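## Task

Pick up the small cardboard box lying on the desk behind the carton stack and set it on top of the low shelf. The stacked cartons must not be disturbed, the robot must not tip over or end up leaning, and the box must rest on the shelf on its own at the end, not held there by the robot.

## Robot and tools

ROBOT. A LinearBot: an omnidirectional base with a column about 1.75 m high. A carriage slides on the column over 1.0 m of travel (lift_m) and holds two identical six-joint arms, each ending in a two-finger gripper. Arm bases sit near 0.57 m + lift_m above the floor; carriage parts reach about 0.15 m below them. Reach is 0.78 m from the shoulder but only about 0.38 m downward from the arm base. The hand is about 0.16 m long, 0.1 m wide (0.14 m when open). Parked joints 1-6 are 0, 0.05, 0.05, 1.45, 0, 0; parked, the robot spans about 0.95 m wide by 0.7 m long. The wheel motors are weak (2 N m), so contact stops trigger at light pushes. Loose objects may occasionally get nudged by outside forces.

CAMERAS. carriage_camera is fixed on the carriage, facing forward and tilted about 20 degrees down. left_wrist_camera and right_wrist_camera look out beyond the fingertips.

FRAMES. Base frame: origin on the floor below the base centre, x forward, y left, z up. left_hand and right_hand readings are the midpoint between the finger pads, in this frame; quat_wxyz rotates base axes into hand axes (hand z along the fingers, fingers open along hand y; pointing straight up with joints 1, 5, 6 at 0 gives 1, 0, 0, 0). Odometry frame is the base frame at scene start; base_odometry counts wheel turns, so slip looks like travel. Heading is left-positive, -3.142 to 3.142.

TOOL execute_actions. Argument actions: a list holding one action or none (empty list only reports state and images). An action may contain base, joints, or both; their motions begin together. base holds exactly one offset from the base's last reported position: translate_m (metres, forward positive, -2 to 2), strafe_m (metres, left positive, -2 to 2), or rotate_rad (radians, counter-clockwise positive, -6.3 to 6.3). joints is one flat dictionary for both arms and the lift, keyed by name, each value an absolute target: lift_m 0 to 1 m; for each arm (left_ and right_ prefixes, same ranges): joint1_rad -2.617 to 3.054 (arm yaw about vertical, 0 forward, positive left); joint2_rad 0 to 3.141 (shoulder: 0 upper arm back and level, 1.57 vertical, 3.14 forward and level); joint3_rad 0 to 3.141 (elbow: 0 folded, 3.14 straight); joint4_rad -1.57 to 1.57 (wrist pitch, positive lifts fingertips); joint5_rad -1.57 to 1.57 (wrist yaw, positive swings fingertips to the right, opposite to joint1); joint6_rad -2.094 to 2.094 (roll about the finger axis, positive clockwise viewed from the forearm); gripper_m 0 to 0.093 m (pad gap). Done tolerances: lift 0.004, joint1 0.02, joint2/3 0.055, joint4 0.04, joint5/6 0.02, gripper 0.004. Argument cameras: list of carriage_camera, left_wrist_camera, right_wrist_camera or all; omitted/null means all, [] means none. Unknown keys, names or out-of-range values reject the whole call with no motion. Joints or base left out of an action may keep pushing toward earlier targets.

TOOL wait: seconds, 0 to 10; commands nothing, returns state and images.
TOOL zoom_image: camera name and region [x0, y0, x1, y1] in pixels of that camera's latest full image, origin top-left, at most 504 by 504.
TOOL finished_scene: scene, the current scene's number; ends it irreversibly after the last command is held and reports success. Replying with no tool call ends everything.

RESULTS. base_status and joint_status per motion: done (for the base, wheels turned the commanded amount even with slip; a 1-2 mm move may say done yet fall short); off_target (resting away from target, may still push; normal for a gripper holding something); contact_stop or time_out (target dropped, holds in place); not_followed with 'joint command not followed' and a cause (self-collision check withheld that arm's targets; the gripper still acts; withheld targets may be retried on later actions). If a call reports a stop, later motion calls in that same reply are skipped. on_its_own lists uncommanded behaviour; 'held at' is the held target. motor_effort: percent of maximum, positive toward higher values, peak in brackets; biased and noisy. Falling lift effort while lowering means a hand or load is resting on something. drive_wheels larger at rest than after a free move means the base is still pressing. Joint torques are noisy raw drive outputs. ARM HIT means an arm struck the robot hard. MOTOR HOT appears from 75 °C; at 90 °C that arm halts for 10 s (OVER-TEMPERATURE FAULT), at 100 °C its arm and gripper go limp; halted keys show limit_stop_at_motor_heat, so resend targets. Stretched arms heat quickly even empty.

CAUTIONS. Hand readings drift from truth, more when extended; a level hand sags 10-17 cm with 1 kg. Gripper force is about 45-60 N per pad. Arms have no contact stop and spring to target once freed. To clear a withheld arm, move only that arm away first, the other later. Never let the arms strike or squeeze each other. After a drive is stopped by an obstacle, back off about 0.2 m (or turn back), repeat if still pressed; a retry may stop spuriously. The base can roll about 0.3 m after an arm touch. Avoid driving under a table edge the column will hit, especially in reverse. Tipping risk grows with a high carriage, stretched arms, loads, pulling, and sudden stops; only images reveal a lean. The world keeps running while you think, with the robot holding its last command.

Each tool is called after "Request:" by a JSON object that holds its "fn" and its "kwargs".

## Session

Request:
{"fn": "execute_actions", "kwargs": {"actions": []}}

Scene clock: 0.00 s.
Joint torques (N m, as the arm reports them, + toward a larger angle): no reading
base_odometry: x=+0.000 y=+0.000 heading=+0.000 (m, m, rad; odometry frame)
base_status: not commanded
joint_positions: lift_m=+0.303 left_joint1_rad=+0.011 left_joint2_rad=+0.057 left_joint3_rad=+0.049 left_joint4_rad=+1.421 left_joint5_rad=+0.041 left_joint6_rad=-0.038 left_gripper_m=+0.095 right_joint1_rad=-0.001 right_joint2_rad=+0.052 right_joint3_rad=+0.053 right_joint4_rad=+1.414 right_joint5_rad=-0.033 right_joint6_rad=+0.060 right_gripper_m=+0.095
joint_status: not commanded
motor_effort: lift_m=+31 drive_wheels=+3 (%)
left_hand: x=+0.3112 y=+0.3435 z=+1.3037 quat_wxyz=(+0.997, +0.019, +0.079, -0.015) (m; base frame)
right_hand: x=+0.3101 y=-0.3446 z=+1.3046 quat_wxyz=(+0.996, -0.014, +0.078, +0.030) (m; base frame)
pictures: carriage_camera, left_wrist_camera, right_wrist_camera
Images, in order (width x height): carriage_camera 672x504, left_wrist_camera 672x504, right_wrist_camera 672x504.

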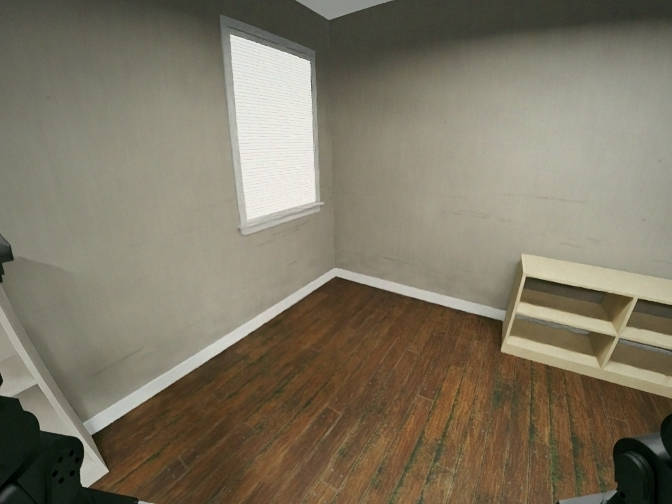

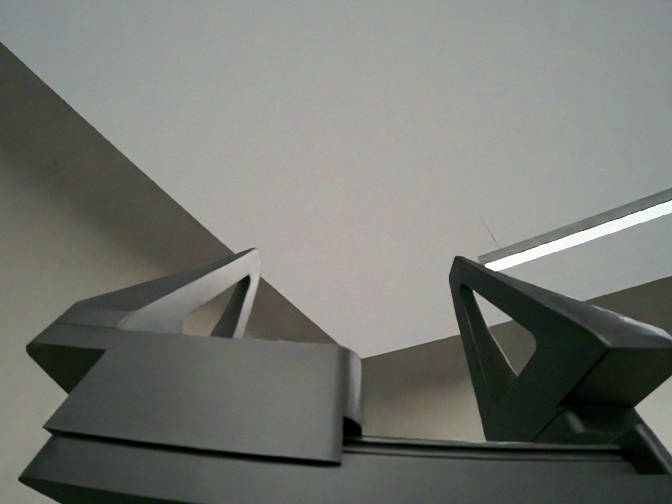

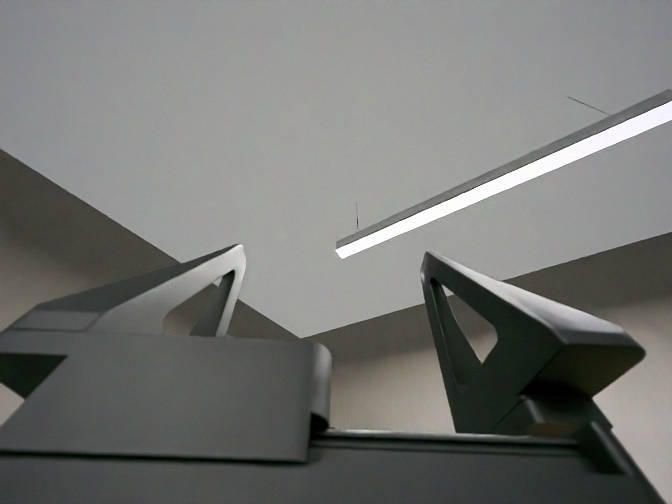

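Request:
{"fn": "execute_actions", "kwargs": {"actions": [{"base":{"rotate_rad":2.0}}], "cameras": ["carriage_camera"]}}

Scene clock: 4.07 s.
Joint torques (N m, as the arm reports them, + toward a larger angle): left_arm=[ 0.04  4.85  7.46 -0.26 -0.01 -0.04] | right_arm=[-0.23  4.33  5.17  0.03 -0.01 -0.04]
base_odometry: x=+0.000 y=+0.000 heading=+1.998 (m, m, rad; odometry frame)
base_status: done
joint_positions: lift_m=+0.303 left_joint1_rad=+0.011 left_joint2_rad=+0.057 left_joint3_rad=+0.049 left_joint4_rad=+1.421 left_joint5_rad=+0.041 left_joint6_rad=-0.038 left_gripper_m=+0.095 right_joint1_rad=-0.001 right_joint2_rad=+0.052 right_joint3_rad=+0.053 right_joint4_rad=+1.414 right_joint5_rad=-0.033 right_joint6_rad=+0.060 right_gripper_m=+0.095
joint_status: not commanded
motor_effort: lift_m=+31(31) drive_wheels=+22(53) (%)
left_hand: x=+0.3112 y=+0.3435 z=+1.3037 quat_wxyz=(+0.997, +0.019, +0.079, -0.015) (m; base frame)
right_hand: x=+0.3102 y=-0.3446 z=+1.3046 quat_wxyz=(+0.996, -0.014, +0.079, +0.030) (m; base frame)
pictures: carriage_camera
Images, in order (width x height): carriage_camera 672x504.

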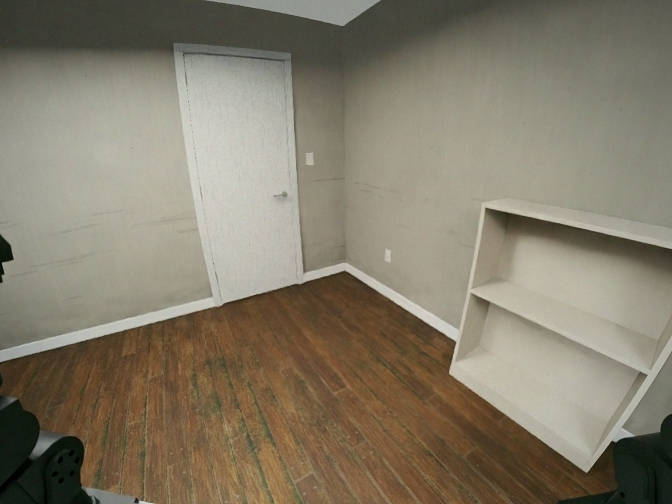

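Request:
{"fn": "execute_actions", "kwargs": {"actions": [{"base":{"rotate_rad":2.0}}], "cameras": ["carriage_camera"]}}

Scene clock: 8.03 s.
Joint torques (N m, as the arm reports them, + toward a larger angle): left_arm=[ 0.03  4.86  7.55 -0.26 -0.02 -0.04] | right_arm=[-0.22  4.26  5.18  0.   -0.01 -0.05]
base_odometry: x=+0.000 y=+0.000 heading=-2.287 (m, m, rad; odometry frame)
base_status: done
joint_positions: lift_m=+0.303 left_joint1_rad=+0.011 left_joint2_rad=+0.057 left_joint3_rad=+0.049 left_joint4_rad=+1.421 left_joint5_rad=+0.041 left_joint6_rad=-0.038 left_gripper_m=+0.095 right_joint1_rad=-0.001 right_joint2_rad=+0.052 right_joint3_rad=+0.053 right_joint4_rad=+1.414 right_joint5_rad=-0.033 right_joint6_rad=+0.060 right_gripper_m=+0.095
joint_status: not commanded
motor_effort: lift_m=+31(31) drive_wheels=+23(55) (%)
left_hand: x=+0.3113 y=+0.3435 z=+1.3036 quat_wxyz=(+0.997, +0.019, +0.080, -0.015) (m; base frame)
right_hand: x=+0.3103 y=-0.3446 z=+1.3046 quat_wxyz=(+0.996, -0.014, +0.079, +0.030) (m; base frame)
pictures: carriage_camera
Images, in order (width x height): carriage_camera 672x504.

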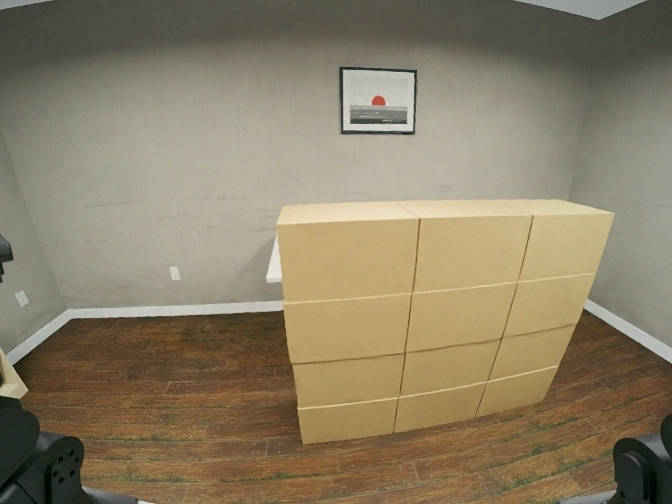

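Request:
{"fn": "execute_actions", "kwargs": {"actions": [{"base":{"strafe_m":0.9},"joints":{"lift_m":0.6}}], "cameras": ["carriage_camera"]}}

Scene clock: 13.33 s.
Joint torques (N m, as the arm reports them, + toward a larger angle): left_arm=[ 0.    4.82  7.56 -0.24 -0.02 -0.04] | right_arm=[-0.19  4.24  5.27 -0.01 -0.02 -0.05]
base_odometry: x=+0.681 y=-0.589 heading=-2.285 (m, m, rad; odometry frame)
base_status: done
joint_positions: lift_m=+0.600 left_joint1_rad=+0.011 left_joint2_rad=+0.057 left_joint3_rad=+0.049 left_joint4_rad=+1.421 left_joint5_rad=+0.041 left_joint6_rad=-0.038 left_gripper_m=+0.095 right_joint1_rad=-0.001 right_joint2_rad=+0.052 right_joint3_rad=+0.053 right_joint4_rad=+1.414 right_joint5_rad=-0.033 right_joint6_rad=+0.060 right_gripper_m=+0.095
joint_status: all done
motor_effort: lift_m=+31(38) drive_wheels=-14(52) (%)
left_hand: x=+0.3113 y=+0.3435 z=+1.6010 quat_wxyz=(+0.997, +0.019, +0.080, -0.015) (m; base frame)
right_hand: x=+0.3103 y=-0.3446 z=+1.6020 quat_wxyz=(+0.996, -0.014, +0.079, +0.030) (m; base frame)
pictures: carriage_camera
Images, in order (width x height): carriage_camera 672x504.

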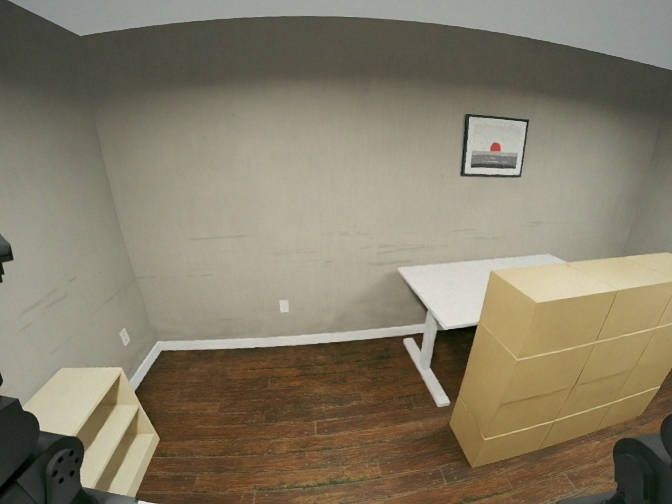

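Request:
{"fn": "execute_actions", "kwargs": {"actions": [{"base":{"translate_m":1.2}}], "cameras": []}}

Request:
{"fn": "execute_actions", "kwargs": {"actions": [{"base":{"rotate_rad":-1.4}}], "cameras": ["carriage_camera"]}}

Scene clock: 19.47 s.
Joint torques (N m, as the arm reports them, + toward a larger angle): left_arm=[ 0.03  4.8   7.54 -0.29 -0.02 -0.04] | right_arm=[-0.22  4.29  5.29  0.01 -0.01 -0.05]
base_odometry: x=-0.104 y=-1.497 heading=-2.284 (m, m, rad; odometry frame)
base_status: done
joint_positions: lift_m=+0.600 left_joint1_rad=+0.011 left_joint2_rad=+0.057 left_joint3_rad=+0.049 left_joint4_rad=+1.423 left_joint5_rad=+0.041 left_joint6_rad=-0.038 left_gripper_m=+0.095 right_joint1_rad=-0.001 right_joint2_rad=+0.052 right_joint3_rad=+0.053 right_joint4_rad=+1.414 right_joint5_rad=-0.033 right_joint6_rad=+0.060 right_gripper_m=+0.095
joint_status: not commanded
motor_effort: lift_m=+30(31) drive_wheels=-10(43) (%)
left_hand: x=+0.3107 y=+0.3435 z=+1.6011 quat_wxyz=(+0.997, +0.019, +0.078, -0.015) (m; base frame)
right_hand: x=+0.3101 y=-0.3446 z=+1.6020 quat_wxyz=(+0.996, -0.014, +0.078, +0.030) (m; base frame)
pictures: none
No camera images: the call's "cameras" was empty. Leave "cameras" out to get every camera's image.

Scene clock: 22.40 s.
Joint torques (N m, as the arm reports them, + toward a larger angle): left_arm=[ 0.01  4.84  7.53 -0.28 -0.02 -0.03] | right_arm=[-0.19  4.24  5.16 -0.02 -0.02 -0.04]
base_odometry: x=-0.104 y=-1.497 heading=+2.601 (m, m, rad; odometry frame)
base_status: done
joint_positions: lift_m=+0.600 left_joint1_rad=+0.011 left_joint2_rad=+0.057 left_joint3_rad=+0.049 left_joint4_rad=+1.423 left_joint5_rad=+0.041 left_joint6_rad=-0.038 left_gripper_m=+0.095 right_joint1_rad=-0.001 right_joint2_rad=+0.052 right_joint3_rad=+0.053 right_joint4_rad=+1.414 right_joint5_rad=-0.033 right_joint6_rad=+0.060 right_gripper_m=+0.095
joint_status: not commanded
motor_effort: lift_m=+31(30) drive_wheels=+26(49) (%)
left_hand: x=+0.3108 y=+0.3435 z=+1.6011 quat_wxyz=(+0.997, +0.019, +0.079, -0.015) (m; base frame)
right_hand: x=+0.3101 y=-0.3446 z=+1.6020 quat_wxyz=(+0.996, -0.014, +0.078, +0.030) (m; base frame)
pictures: carriage_camera
Images, in order (width x height): carriage_camera 672x504.

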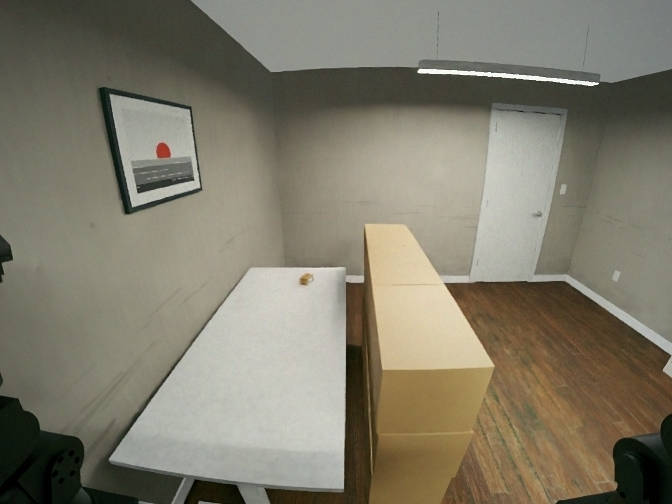

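Request:
{"fn": "execute_actions", "kwargs": {"actions": [{"base":{"strafe_m":-1.1}}], "cameras": []}}

Request:
{"fn": "execute_actions", "kwargs": {"actions": [{"base":{"translate_m":2.0}}], "cameras": ["carriage_camera"]}}

Scene clock: 29.13 s.
Joint torques (N m, as the arm reports them, + toward a larger angle): left_arm=[ 0.06  4.79  7.51 -0.27 -0.03 -0.04] | right_arm=[-0.2   4.32  5.31  0.03 -0.02 -0.05]
base_odometry: x=+0.465 y=-0.556 heading=+2.599 (m, m, rad; odometry frame)
base_status: done
joint_positions: lift_m=+0.600 left_joint1_rad=+0.011 left_joint2_rad=+0.057 left_joint3_rad=+0.049 left_joint4_rad=+1.423 left_joint5_rad=+0.041 left_joint6_rad=-0.038 left_gripper_m=+0.095 right_joint1_rad=-0.001 right_joint2_rad=+0.052 right_joint3_rad=+0.053 right_joint4_rad=+1.414 right_joint5_rad=-0.033 right_joint6_rad=+0.060 right_gripper_m=+0.095
joint_status: not commanded
motor_effort: lift_m=+31(31) drive_wheels=-13(55) (%)
left_hand: x=+0.3108 y=+0.3435 z=+1.6011 quat_wxyz=(+0.997, +0.019, +0.079, -0.015) (m; base frame)
right_hand: x=+0.3101 y=-0.3446 z=+1.6020 quat_wxyz=(+0.996, -0.014, +0.078, +0.030) (m; base frame)
pictures: none
No camera images: the call's "cameras" was empty. Leave "cameras" out to get every camera's image.

Scene clock: 35.53 s.
Joint torques (N m, as the arm reports them, + toward a larger angle): left_arm=[ 0.02  4.83  7.47 -0.26 -0.01 -0.07] | right_arm=[-0.24  4.27  5.3  -0.03 -0.02 -0.05]
base_odometry: x=-1.247 y=+0.479 heading=+2.598 (m, m, rad; odometry frame)
base_status: done
joint_positions: lift_m=+0.600 left_joint1_rad=+0.011 left_joint2_rad=+0.057 left_joint3_rad=+0.049 left_joint4_rad=+1.423 left_joint5_rad=+0.041 left_joint6_rad=-0.038 left_gripper_m=+0.095 right_joint1_rad=-0.001 right_joint2_rad=+0.052 right_joint3_rad=+0.053 right_joint4_rad=+1.417 right_joint5_rad=-0.033 right_joint6_rad=+0.060 right_gripper_m=+0.095
joint_status: not commanded
motor_effort: lift_m=+31(30) drive_wheels=-5(41) (%)
left_hand: x=+0.3108 y=+0.3435 z=+1.6011 quat_wxyz=(+0.997, +0.019, +0.079, -0.015) (m; base frame)
right_hand: x=+0.3094 y=-0.3446 z=+1.6021 quat_wxyz=(+0.996, -0.014, +0.077, +0.030) (m; base frame)
pictures: carriage_camera
Images, in order (width x height): carriage_camera 672x504.

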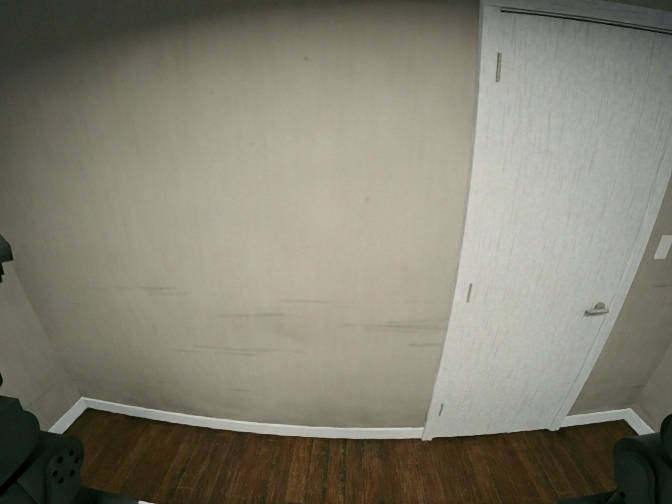

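Request:
{"fn": "execute_actions", "kwargs": {"actions": [{"base":{"rotate_rad":1.9}}], "cameras": ["carriage_camera"]}}

Scene clock: 40.47 s.
Joint torques (N m, as the arm reports them, + toward a larger angle): left_arm=[ 0.04  4.73  7.46 -0.29 -0.03 -0.04] | right_arm=[-0.19  4.25  5.39  0.07 -0.01 -0.04]
base_odometry: x=-1.247 y=+0.479 heading=-1.787 (m, m, rad; odometry frame)
base_status: done
joint_positions: lift_m=+0.600 left_joint1_rad=+0.011 left_joint2_rad=+0.057 left_joint3_rad=+0.049 left_joint4_rad=+1.422 left_joint5_rad=+0.041 left_joint6_rad=-0.038 left_gripper_m=+0.095 right_joint1_rad=-0.001 right_joint2_rad=+0.052 right_joint3_rad=+0.053 right_joint4_rad=+1.415 right_joint5_rad=-0.033 right_joint6_rad=+0.060 right_gripper_m=+0.095
joint_status: not commanded
motor_effort: lift_m=+30(30) drive_wheels=+20(54) (%)
left_hand: x=+0.3109 y=+0.3435 z=+1.6011 quat_wxyz=(+0.997, +0.019, +0.079, -0.015) (m; base frame)
right_hand: x=+0.3098 y=-0.3446 z=+1.6020 quat_wxyz=(+0.996, -0.014, +0.078, +0.030) (m; base frame)
pictures: carriage_camera
Images, in order (width x height): carriage_camera 672x504.

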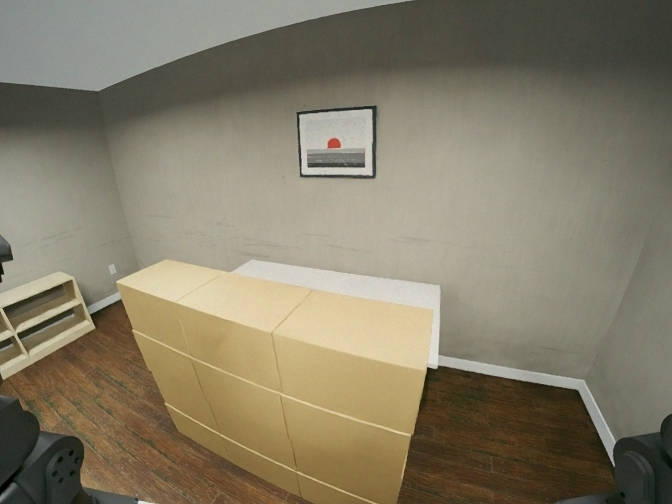

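Request:
{"fn": "execute_actions", "kwargs": {"actions": [{"base":{"strafe_m":-0.75}}], "cameras": ["carriage_camera"]}}

Scene clock: 45.10 s.
Joint torques (N m, as the arm reports them, + toward a larger angle): left_arm=[ 0.04  4.88  7.5  -0.25 -0.03 -0.04] | right_arm=[-0.19  4.24  5.24 -0.01 -0.01 -0.04]
base_odometry: x=-1.980 y=+0.638 heading=-1.785 (m, m, rad; odometry frame)
base_status: done
joint_positions: lift_m=+0.600 left_joint1_rad=+0.011 left_joint2_rad=+0.057 left_joint3_rad=+0.049 left_joint4_rad=+1.422 left_joint5_rad=+0.041 left_joint6_rad=-0.038 left_gripper_m=+0.095 right_joint1_rad=-0.001 right_joint2_rad=+0.052 right_joint3_rad=+0.053 right_joint4_rad=+1.416 right_joint5_rad=-0.033 right_joint6_rad=+0.060 right_gripper_m=+0.095
joint_status: not commanded
motor_effort: lift_m=+30(30) drive_wheels=-17(55) (%)
left_hand: x=+0.3109 y=+0.3435 z=+1.6011 quat_wxyz=(+0.997, +0.019, +0.079, -0.015) (m; base frame)
right_hand: x=+0.3097 y=-0.3446 z=+1.6021 quat_wxyz=(+0.996, -0.014, +0.078, +0.030) (m; base frame)
pictures: carriage_camera
Images, in order (width x height): carriage_camera 672x504.

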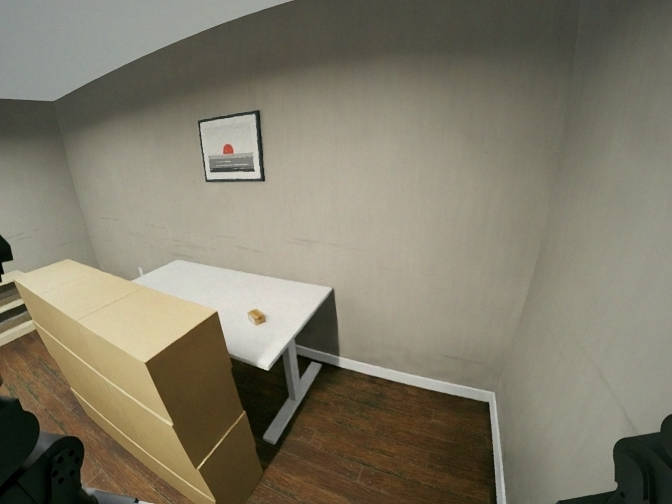

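Request:
{"fn": "execute_actions", "kwargs": {"actions": [{"base":{"translate_m":0.7}}], "cameras": []}}

Request:
{"fn": "execute_actions", "kwargs": {"actions": [{"base":{"rotate_rad":1.3}}], "cameras": ["carriage_camera"]}}

Scene clock: 50.33 s.
Joint torques (N m, as the arm reports them, + toward a larger angle): left_arm=[ 0.03  4.78  7.44 -0.31 -0.03 -0.03] | right_arm=[-0.21  4.33  5.33 -0.07 -0.01 -0.05]
base_odometry: x=-2.130 y=-0.045 heading=-1.786 (m, m, rad; odometry frame)
base_status: done
joint_positions: lift_m=+0.600 left_joint1_rad=+0.011 left_joint2_rad=+0.057 left_joint3_rad=+0.049 left_joint4_rad=+1.424 left_joint5_rad=+0.041 left_joint6_rad=-0.038 left_gripper_m=+0.095 right_joint1_rad=-0.001 right_joint2_rad=+0.052 right_joint3_rad=+0.053 right_joint4_rad=+1.415 right_joint5_rad=-0.033 right_joint6_rad=+0.060 right_gripper_m=+0.095
joint_status: not commanded
motor_effort: lift_m=+31(31) drive_wheels=-8(39) (%)
left_hand: x=+0.3105 y=+0.3435 z=+1.6011 quat_wxyz=(+0.997, +0.019, +0.078, -0.015) (m; base frame)
right_hand: x=+0.3098 y=-0.3446 z=+1.6020 quat_wxyz=(+0.996, -0.014, +0.078, +0.030) (m; base frame)
pictures: none
No camera images: the call's "cameras" was empty. Leave "cameras" out to get every camera's image.

Scene clock: 53.17 s.
Joint torques (N m, as the arm reports them, + toward a larger angle): left_arm=[ 0.01  4.78  7.53 -0.27 -0.03 -0.04] | right_arm=[-0.2   4.21  5.27 -0.01 -0.01 -0.05]
base_odometry: x=-2.130 y=-0.046 heading=-0.488 (m, m, rad; odometry frame)
base_status: done
joint_positions: lift_m=+0.600 left_joint1_rad=+0.011 left_joint2_rad=+0.057 left_joint3_rad=+0.049 left_joint4_rad=+1.423 left_joint5_rad=+0.041 left_joint6_rad=-0.038 left_gripper_m=+0.095 right_joint1_rad=-0.001 right_joint2_rad=+0.052 right_joint3_rad=+0.053 right_joint4_rad=+1.415 right_joint5_rad=-0.033 right_joint6_rad=+0.060 right_gripper_m=+0.095
joint_status: not commanded
motor_effort: lift_m=+31(31) drive_wheels=+21(49) (%)
left_hand: x=+0.3107 y=+0.3435 z=+1.6011 quat_wxyz=(+0.997, +0.019, +0.078, -0.015) (m; base frame)
right_hand: x=+0.3098 y=-0.3446 z=+1.6020 quat_wxyz=(+0.996, -0.014, +0.078, +0.030) (m; base frame)
pictures: carriage_camera
Images, in order (width x height): carriage_camera 672x504.

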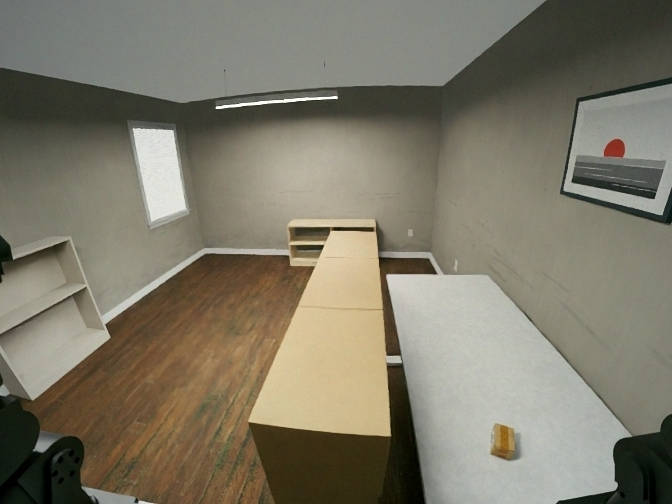

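Request:
{"fn": "execute_actions", "kwargs": {"actions": [{"joints":{"lift_m":0.45,"right_joint2_rad":2.3,"right_joint3_rad":1.6,"right_joint4_rad":-1.0}}]}}

Scene clock: 56.37 s.
Joint torques (N m, as the arm reports them, + toward a larger angle): left_arm=[ 0.    4.78  7.52 -0.29 -0.01 -0.05] | right_arm=[ -0.22 -14.02   5.75   0.02  -0.03  -0.05]
base_odometry: x=-2.130 y=-0.046 heading=-0.488 (m, m, rad; odometry frame)
base_status: not commanded
joint_positions: lift_m=+0.450 left_joint1_rad=+0.011 left_joint2_rad=+0.057 left_joint3_rad=+0.049 left_joint4_rad=+1.423 left_joint5_rad=+0.041 left_joint6_rad=-0.038 left_gripper_m=+0.095 right_joint1_rad=-0.001 right_joint2_rad=+2.303 right_joint3_rad=+1.580 right_joint4_rad=-0.992 right_joint5_rad=-0.033 right_joint6_rad=+0.060 right_gripper_m=+0.095
joint_status: all done
motor_effort: lift_m=+31(31) drive_wheels=+24(26) (%)
left_hand: x=+0.3107 y=+0.3435 z=+1.4511 quat_wxyz=(+0.997, +0.019, +0.078, -0.015) (m; base frame)
right_hand: x=+0.6552 y=-0.3451 z=+0.9712 quat_wxyz=(-0.072, +0.032, +0.997, +0.014) (m; base frame)
pictures: carriage_camera, left_wrist_camera, right_wrist_camera
Images, in order (width x height): carriage_camera 672x504, left_wrist_camera 672x504, right_wrist_camera 672x504.

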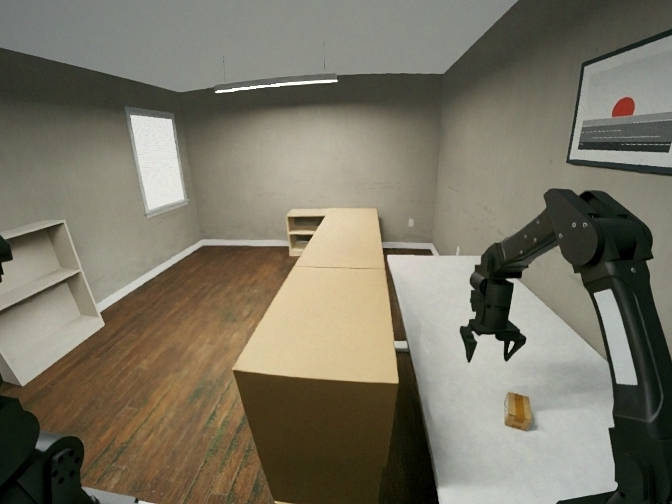

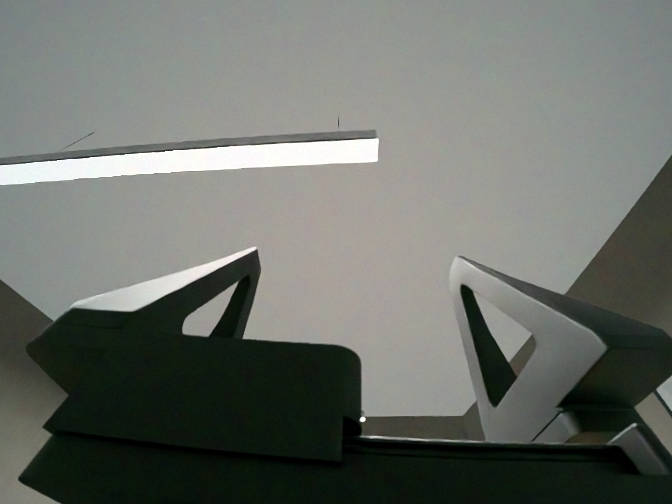

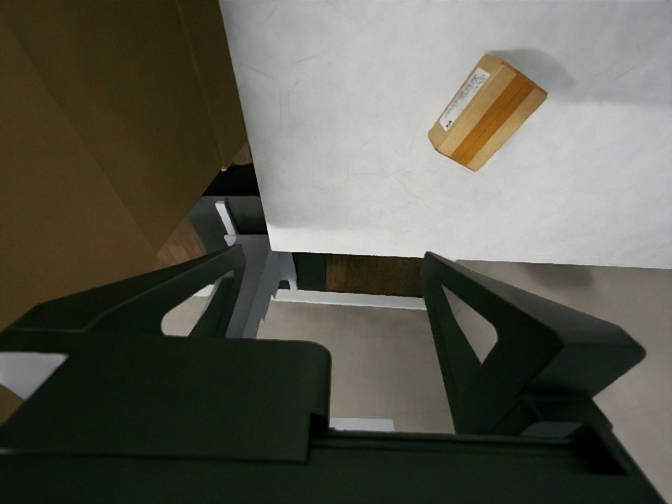

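Request:
{"fn": "execute_actions", "kwargs": {"actions": [{"base":{"translate_m":0.1},"joints":{"right_joint1_rad":-0.12}}], "cameras": ["right_wrist_camera"]}}

Scene clock: 59.53 s.
Joint torques (N m, as the arm reports them, + toward a larger angle): left_arm=[ 0.01  4.82  7.59 -0.29 -0.02 -0.03] | right_arm=[  0.44 -14.23   5.89   0.06  -0.04  -0.05]
base_odometry: x=-2.042 y=-0.092 heading=-0.486 (m, m, rad; odometry frame)
base_status: done
joint_positions: lift_m=+0.450 left_joint1_rad=+0.011 left_joint2_rad=+0.057 left_joint3_rad=+0.049 left_joint4_rad=+1.423 left_joint5_rad=+0.041 left_joint6_rad=-0.038 left_gripper_m=+0.095 right_joint1_rad=-0.129 right_joint2_rad=+2.303 right_joint3_rad=+1.580 right_joint4_rad=-0.994 right_joint5_rad=-0.030 right_joint6_rad=+0.060 right_gripper_m=+0.095
joint_status: all done
motor_effort: lift_m=+30(31) drive_wheels=-16(41) (%)
left_hand: x=+0.3107 y=+0.3435 z=+1.4511 quat_wxyz=(+0.997, +0.019, +0.078, -0.015) (m; base frame)
right_hand: x=+0.6520 y=-0.3945 z=+0.9713 quat_wxyz=(-0.073, +0.095, +0.993, +0.018) (m; base frame)
pictures: right_wrist_camera
Images, in order (width x height): right_wrist_camera 672x504.

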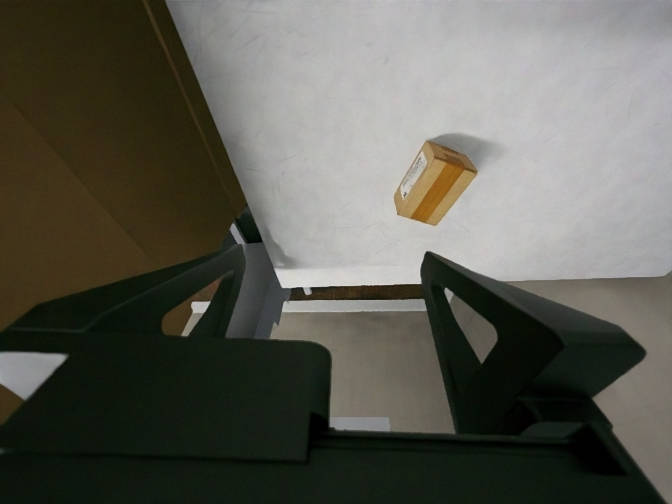

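Request:
{"fn": "execute_actions", "kwargs": {"actions": [{"base":{"translate_m":0.1},"joints":{"right_joint1_rad":-0.22}}]}}

Scene clock: 61.70 s.
Joint torques (N m, as the arm reports them, + toward a larger angle): left_arm=[ 0.09  4.76  7.56 -0.18 -0.02 -0.04] | right_arm=[ -0.1  -14.45   5.59   0.07  -0.03  -0.05]
base_odometry: x=-1.967 y=-0.132 heading=-0.485 (m, m, rad; odometry frame)
base_status: translate_m contact_stop (by the wheels' count: +0.085 of +0.100)
joint_positions: lift_m=+0.450 left_joint1_rad=+0.011 left_joint2_rad=+0.057 left_joint3_rad=+0.049 left_joint4_rad=+1.417 left_joint5_rad=+0.042 left_joint6_rad=-0.038 left_gripper_m=+0.095 right_joint1_rad=-0.220 right_joint2_rad=+2.306 right_joint3_rad=+1.588 right_joint4_rad=-0.995 right_joint5_rad=-0.031 right_joint6_rad=+0.060 right_gripper_m=+0.095
joint_status: all done
motor_effort: lift_m=+31(35) drive_wheels=+31(116) (%)
left_hand: x=+0.3123 y=+0.3435 z=+1.4507 quat_wxyz=(+0.996, +0.019, +0.082, -0.015) (m; base frame)
right_hand: x=+0.6484 y=-0.4291 z=+0.9717 quat_wxyz=(-0.070, +0.140, +0.987, +0.021) (m; base frame)
pictures: carriage_camera, left_wrist_camera, right_wrist_camera
Images, in order (width x height): carriage_camera 672x504, left_wrist_camera 672x504, right_wrist_camera 672x504.

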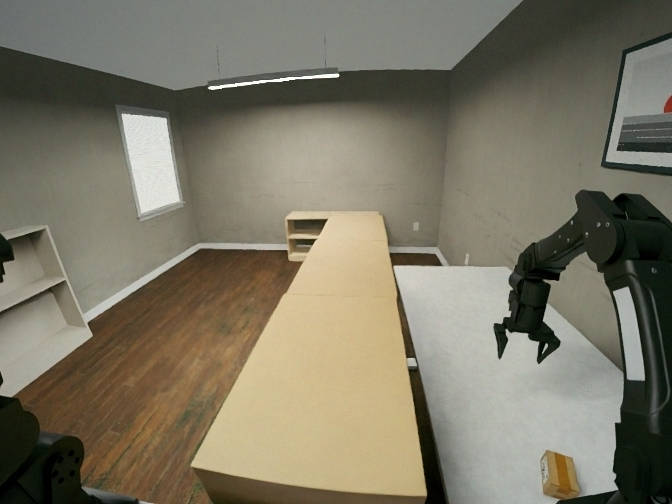

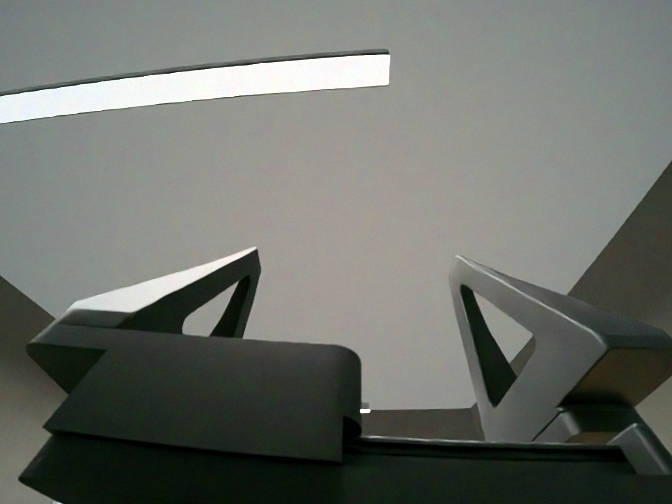

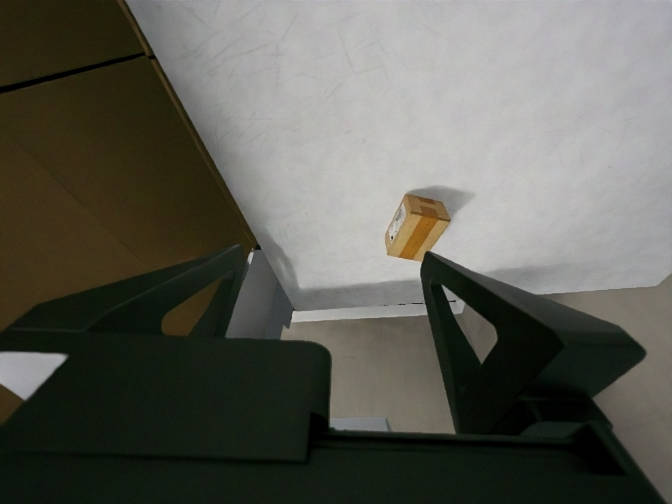

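Request:
{"fn": "execute_actions", "kwargs": {"actions": [{"base":{"translate_m":-0.3}}]}}

Scene clock: 65.27 s.
Joint torques (N m, as the arm reports them, + toward a larger angle): left_arm=[ 0.09  4.82  7.46 -0.18 -0.03 -0.05] | right_arm=[ -0.21 -14.46   5.58   0.07  -0.02  -0.06]
base_odometry: x=-2.232 y=+0.008 heading=-0.485 (m, m, rad; odometry frame)
base_status: done
joint_positions: lift_m=+0.450 left_joint1_rad=+0.011 left_joint2_rad=+0.057 left_joint3_rad=+0.049 left_joint4_rad=+1.417 left_joint5_rad=+0.042 left_joint6_rad=-0.038 left_gripper_m=+0.095 right_joint1_rad=-0.220 right_joint2_rad=+2.306 right_joint3_rad=+1.588 right_joint4_rad=-0.996 right_joint5_rad=-0.032 right_joint6_rad=+0.060 right_gripper_m=+0.095
joint_status: not commanded
motor_effort: lift_m=+31(32) drive_wheels=-3(55) (%)
left_hand: x=+0.3122 y=+0.3435 z=+1.4508 quat_wxyz=(+0.996, +0.019, +0.082, -0.015) (m; base frame)
right_hand: x=+0.6484 y=-0.4288 z=+0.9717 quat_wxyz=(-0.070, +0.140, +0.987, +0.022) (m; base frame)
pictures: carriage_camera, left_wrist_camera, right_wrist_camera
Images, in order (width x height): carriage_camera 672x504, left_wrist_camera 672x504, right_wrist_camera 672x504.

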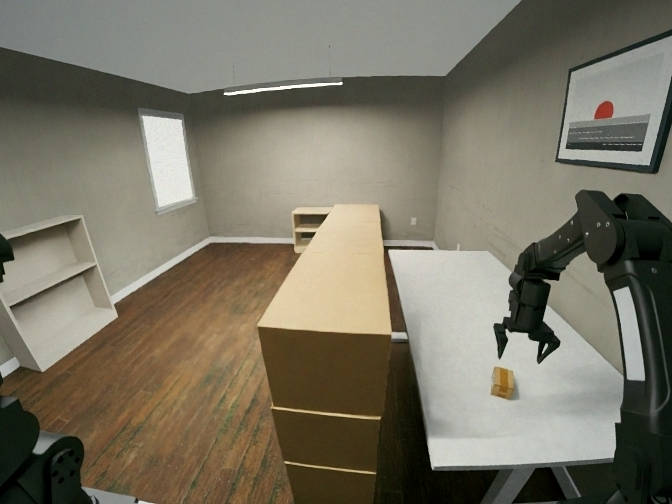

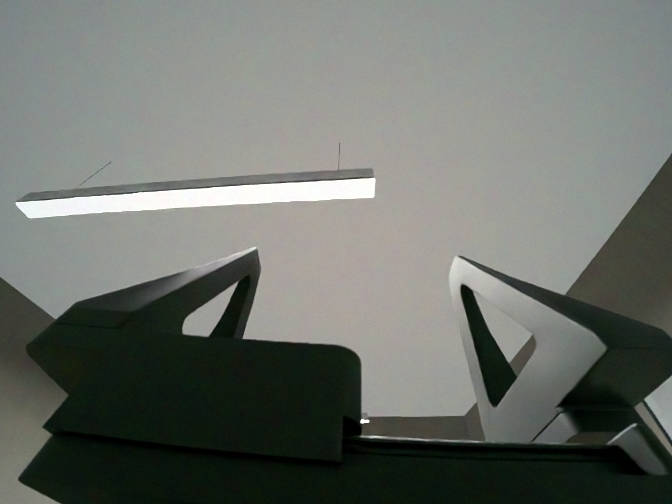

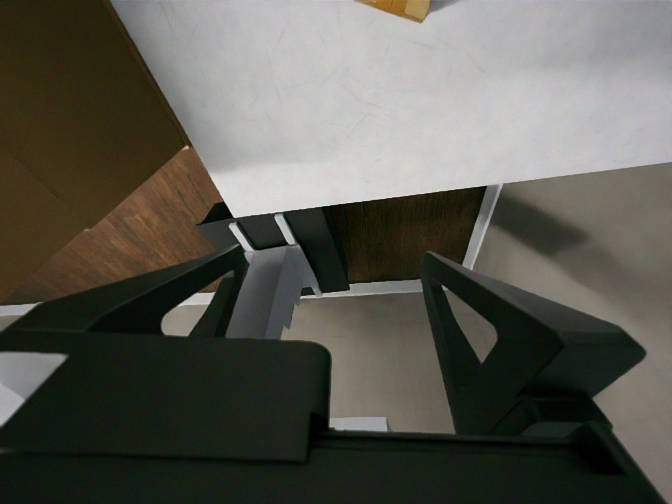

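Request:
{"fn": "execute_actions", "kwargs": {"actions": [{"base":{"translate_m":0.22},"joints":{"lift_m":0.33}}]}}

Scene clock: 69.07 s.
Joint torques (N m, as the arm reports them, + toward a larger angle): left_arm=[ 0.02  4.77  7.54 -0.15 -0.02 -0.04] | right_arm=[ -0.18 -14.14   5.3    0.11  -0.01  -0.06]
base_odometry: x=-2.038 y=-0.095 heading=-0.486 (m, m, rad; odometry frame)
base_status: done
joint_positions: lift_m=+0.330 left_joint1_rad=+0.011 left_joint2_rad=+0.057 left_joint3_rad=+0.049 left_joint4_rad=+1.417 left_joint5_rad=+0.042 left_joint6_rad=-0.038 left_gripper_m=+0.095 right_joint1_rad=-0.220 right_joint2_rad=+2.303 right_joint3_rad=+1.588 right_joint4_rad=-0.999 right_joint5_rad=-0.032 right_joint6_rad=+0.060 right_gripper_m=+0.095
joint_status: all done
motor_effort: lift_m=+32(32) drive_wheels=-10(40) (%)
left_hand: x=+0.3123 y=+0.3435 z=+1.3307 quat_wxyz=(+0.996, +0.019, +0.082, -0.015) (m; base frame)
right_hand: x=+0.6481 y=-0.4289 z=+0.8528 quat_wxyz=(-0.070, +0.140, +0.987, +0.022) (m; base frame)
pictures: carriage_camera, left_wrist_camera, right_wrist_camera
Images, in order (width x height): carriage_camera 672x504, left_wrist_camera 672x504, right_wrist_camera 672x504.

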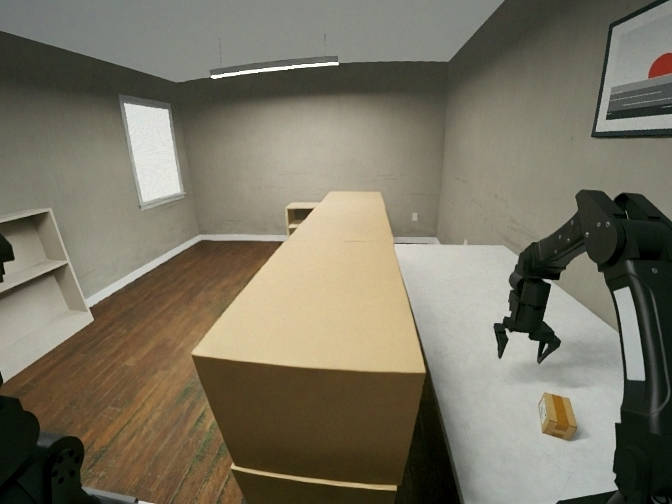

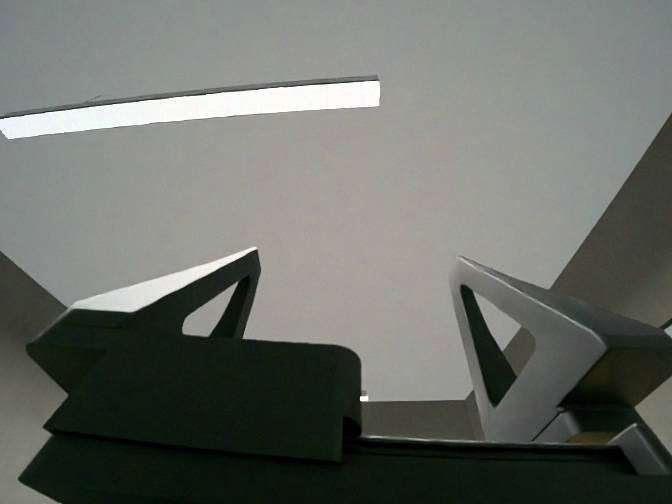

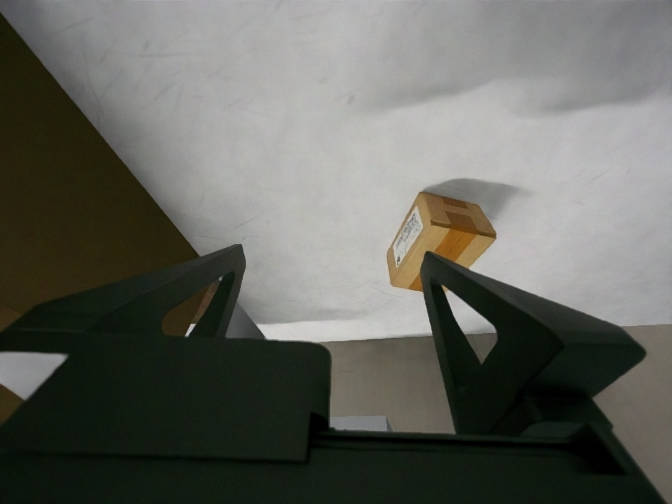

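Request:
{"fn": "execute_actions", "kwargs": {"actions": [{"base":{"translate_m":-0.15},"joints":{"lift_m":0.4,"right_joint1_rad":-0.3}}]}}

Scene clock: 72.30 s.
Joint torques (N m, as the arm reports them, + toward a larger angle): left_arm=[ 0.05  4.9   7.55 -0.15 -0.02 -0.03] | right_arm=[  0.12 -14.05   5.59   0.1   -0.03  -0.05]
base_odometry: x=-2.171 y=-0.026 heading=-0.486 (m, m, rad; odometry frame)
base_status: done
joint_positions: lift_m=+0.400 left_joint1_rad=+0.011 left_joint2_rad=+0.057 left_joint3_rad=+0.049 left_joint4_rad=+1.416 left_joint5_rad=+0.042 left_joint6_rad=-0.038 left_gripper_m=+0.095 right_joint1_rad=-0.305 right_joint2_rad=+2.302 right_joint3_rad=+1.588 right_joint4_rad=-0.997 right_joint5_rad=-0.031 right_joint6_rad=+0.060 right_gripper_m=+0.095
joint_status: all done
motor_effort: lift_m=+29(37) drive_wheels=-4(45) (%)
left_hand: x=+0.3124 y=+0.3435 z=+1.4009 quat_wxyz=(+0.996, +0.019, +0.082, -0.015) (m; base frame)
right_hand: x=+0.6406 y=-0.4612 z=+0.9233 quat_wxyz=(-0.068, +0.182, +0.981, +0.024) (m; base frame)
pictures: carriage_camera, left_wrist_camera, right_wrist_camera
Images, in order (width x height): carriage_camera 672x504, left_wrist_camera 672x504, right_wrist_camera 672x504.

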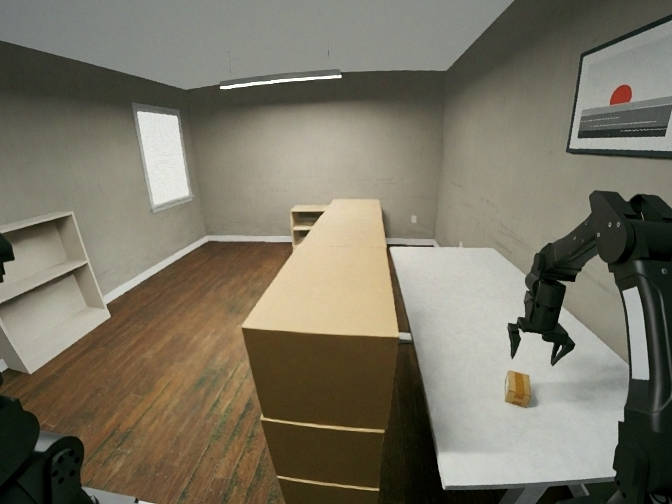

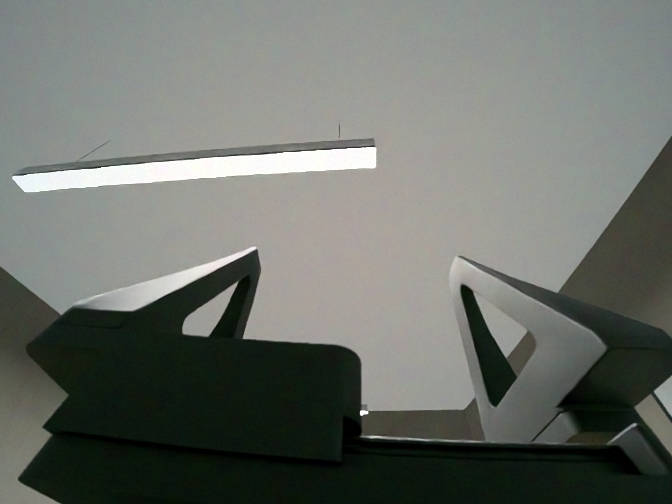

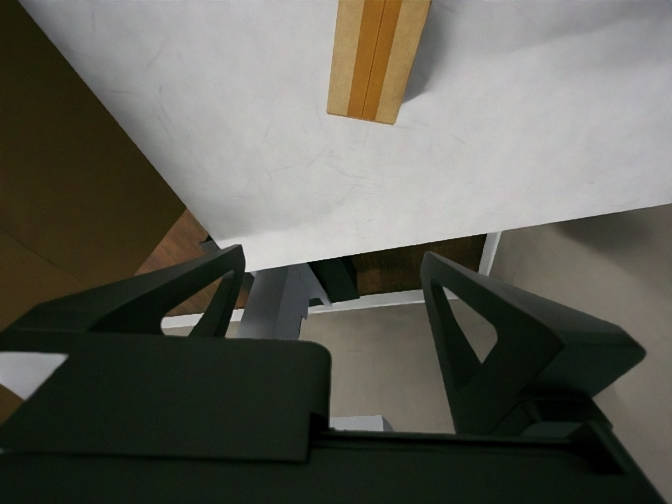

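Request:
{"fn": "execute_actions", "kwargs": {"actions": [{"base":{"translate_m":-0.06},"joints":{"lift_m":0.3}}]}}

Scene clock: 74.67 s.
Joint torques (N m, as the arm reports them, + toward a larger angle): left_arm=[ 0.    4.7   7.57 -0.17 -0.02 -0.04] | right_arm=[  0.17 -14.42   5.52   0.08  -0.03  -0.06]
base_odometry: x=-2.224 y=+0.002 heading=-0.486 (m, m, rad; odometry frame)
base_status: done
joint_positions: lift_m=+0.300 left_joint1_rad=+0.011 left_joint2_rad=+0.057 left_joint3_rad=+0.049 left_joint4_rad=+1.417 left_joint5_rad=+0.042 left_joint6_rad=-0.038 left_gripper_m=+0.095 right_joint1_rad=-0.305 right_joint2_rad=+2.307 right_joint3_rad=+1.588 right_joint4_rad=-0.998 right_joint5_rad=-0.031 right_joint6_rad=+0.060 right_gripper_m=+0.095
joint_status: all done
motor_effort: lift_m=+31(32) drive_wheels=-3(41) (%)
left_hand: x=+0.3123 y=+0.3435 z=+1.3008 quat_wxyz=(+0.996, +0.019, +0.082, -0.015) (m; base frame)
right_hand: x=+0.6396 y=-0.4607 z=+0.8216 quat_wxyz=(-0.071, +0.182, +0.980, +0.024) (m; base frame)
pictures: carriage_camera, left_wrist_camera, right_wrist_camera
Images, in order (width x height): carriage_camera 672x504, left_wrist_camera 672x504, right_wrist_camera 672x504.

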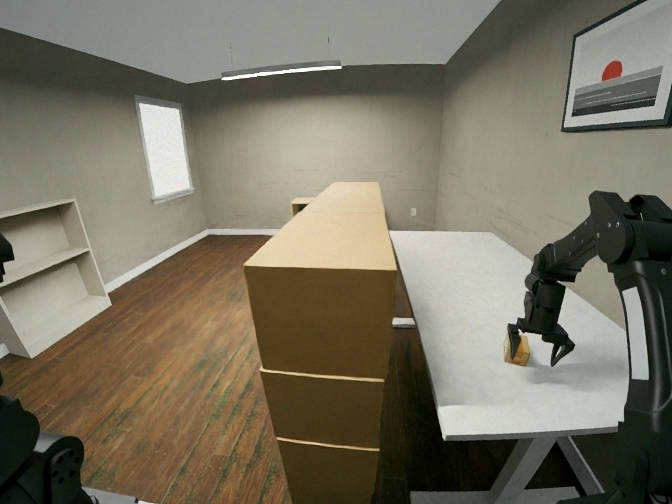

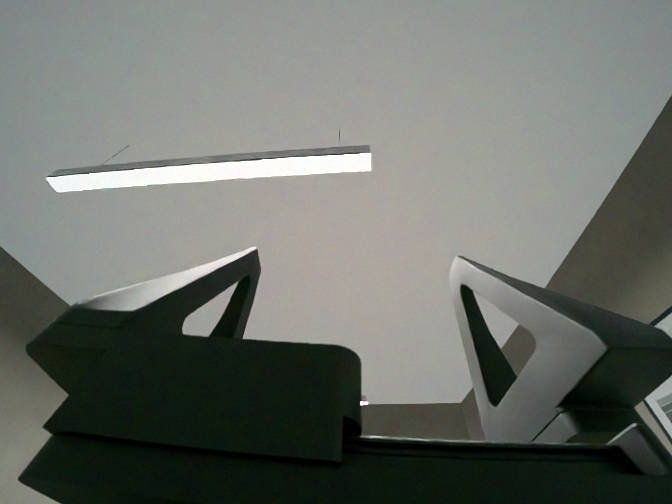

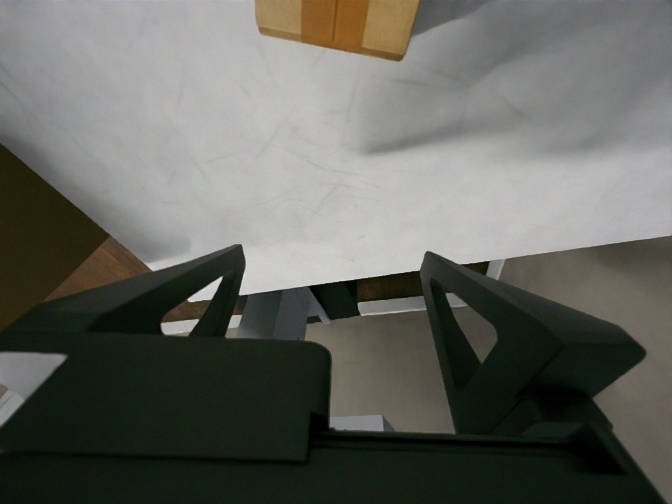

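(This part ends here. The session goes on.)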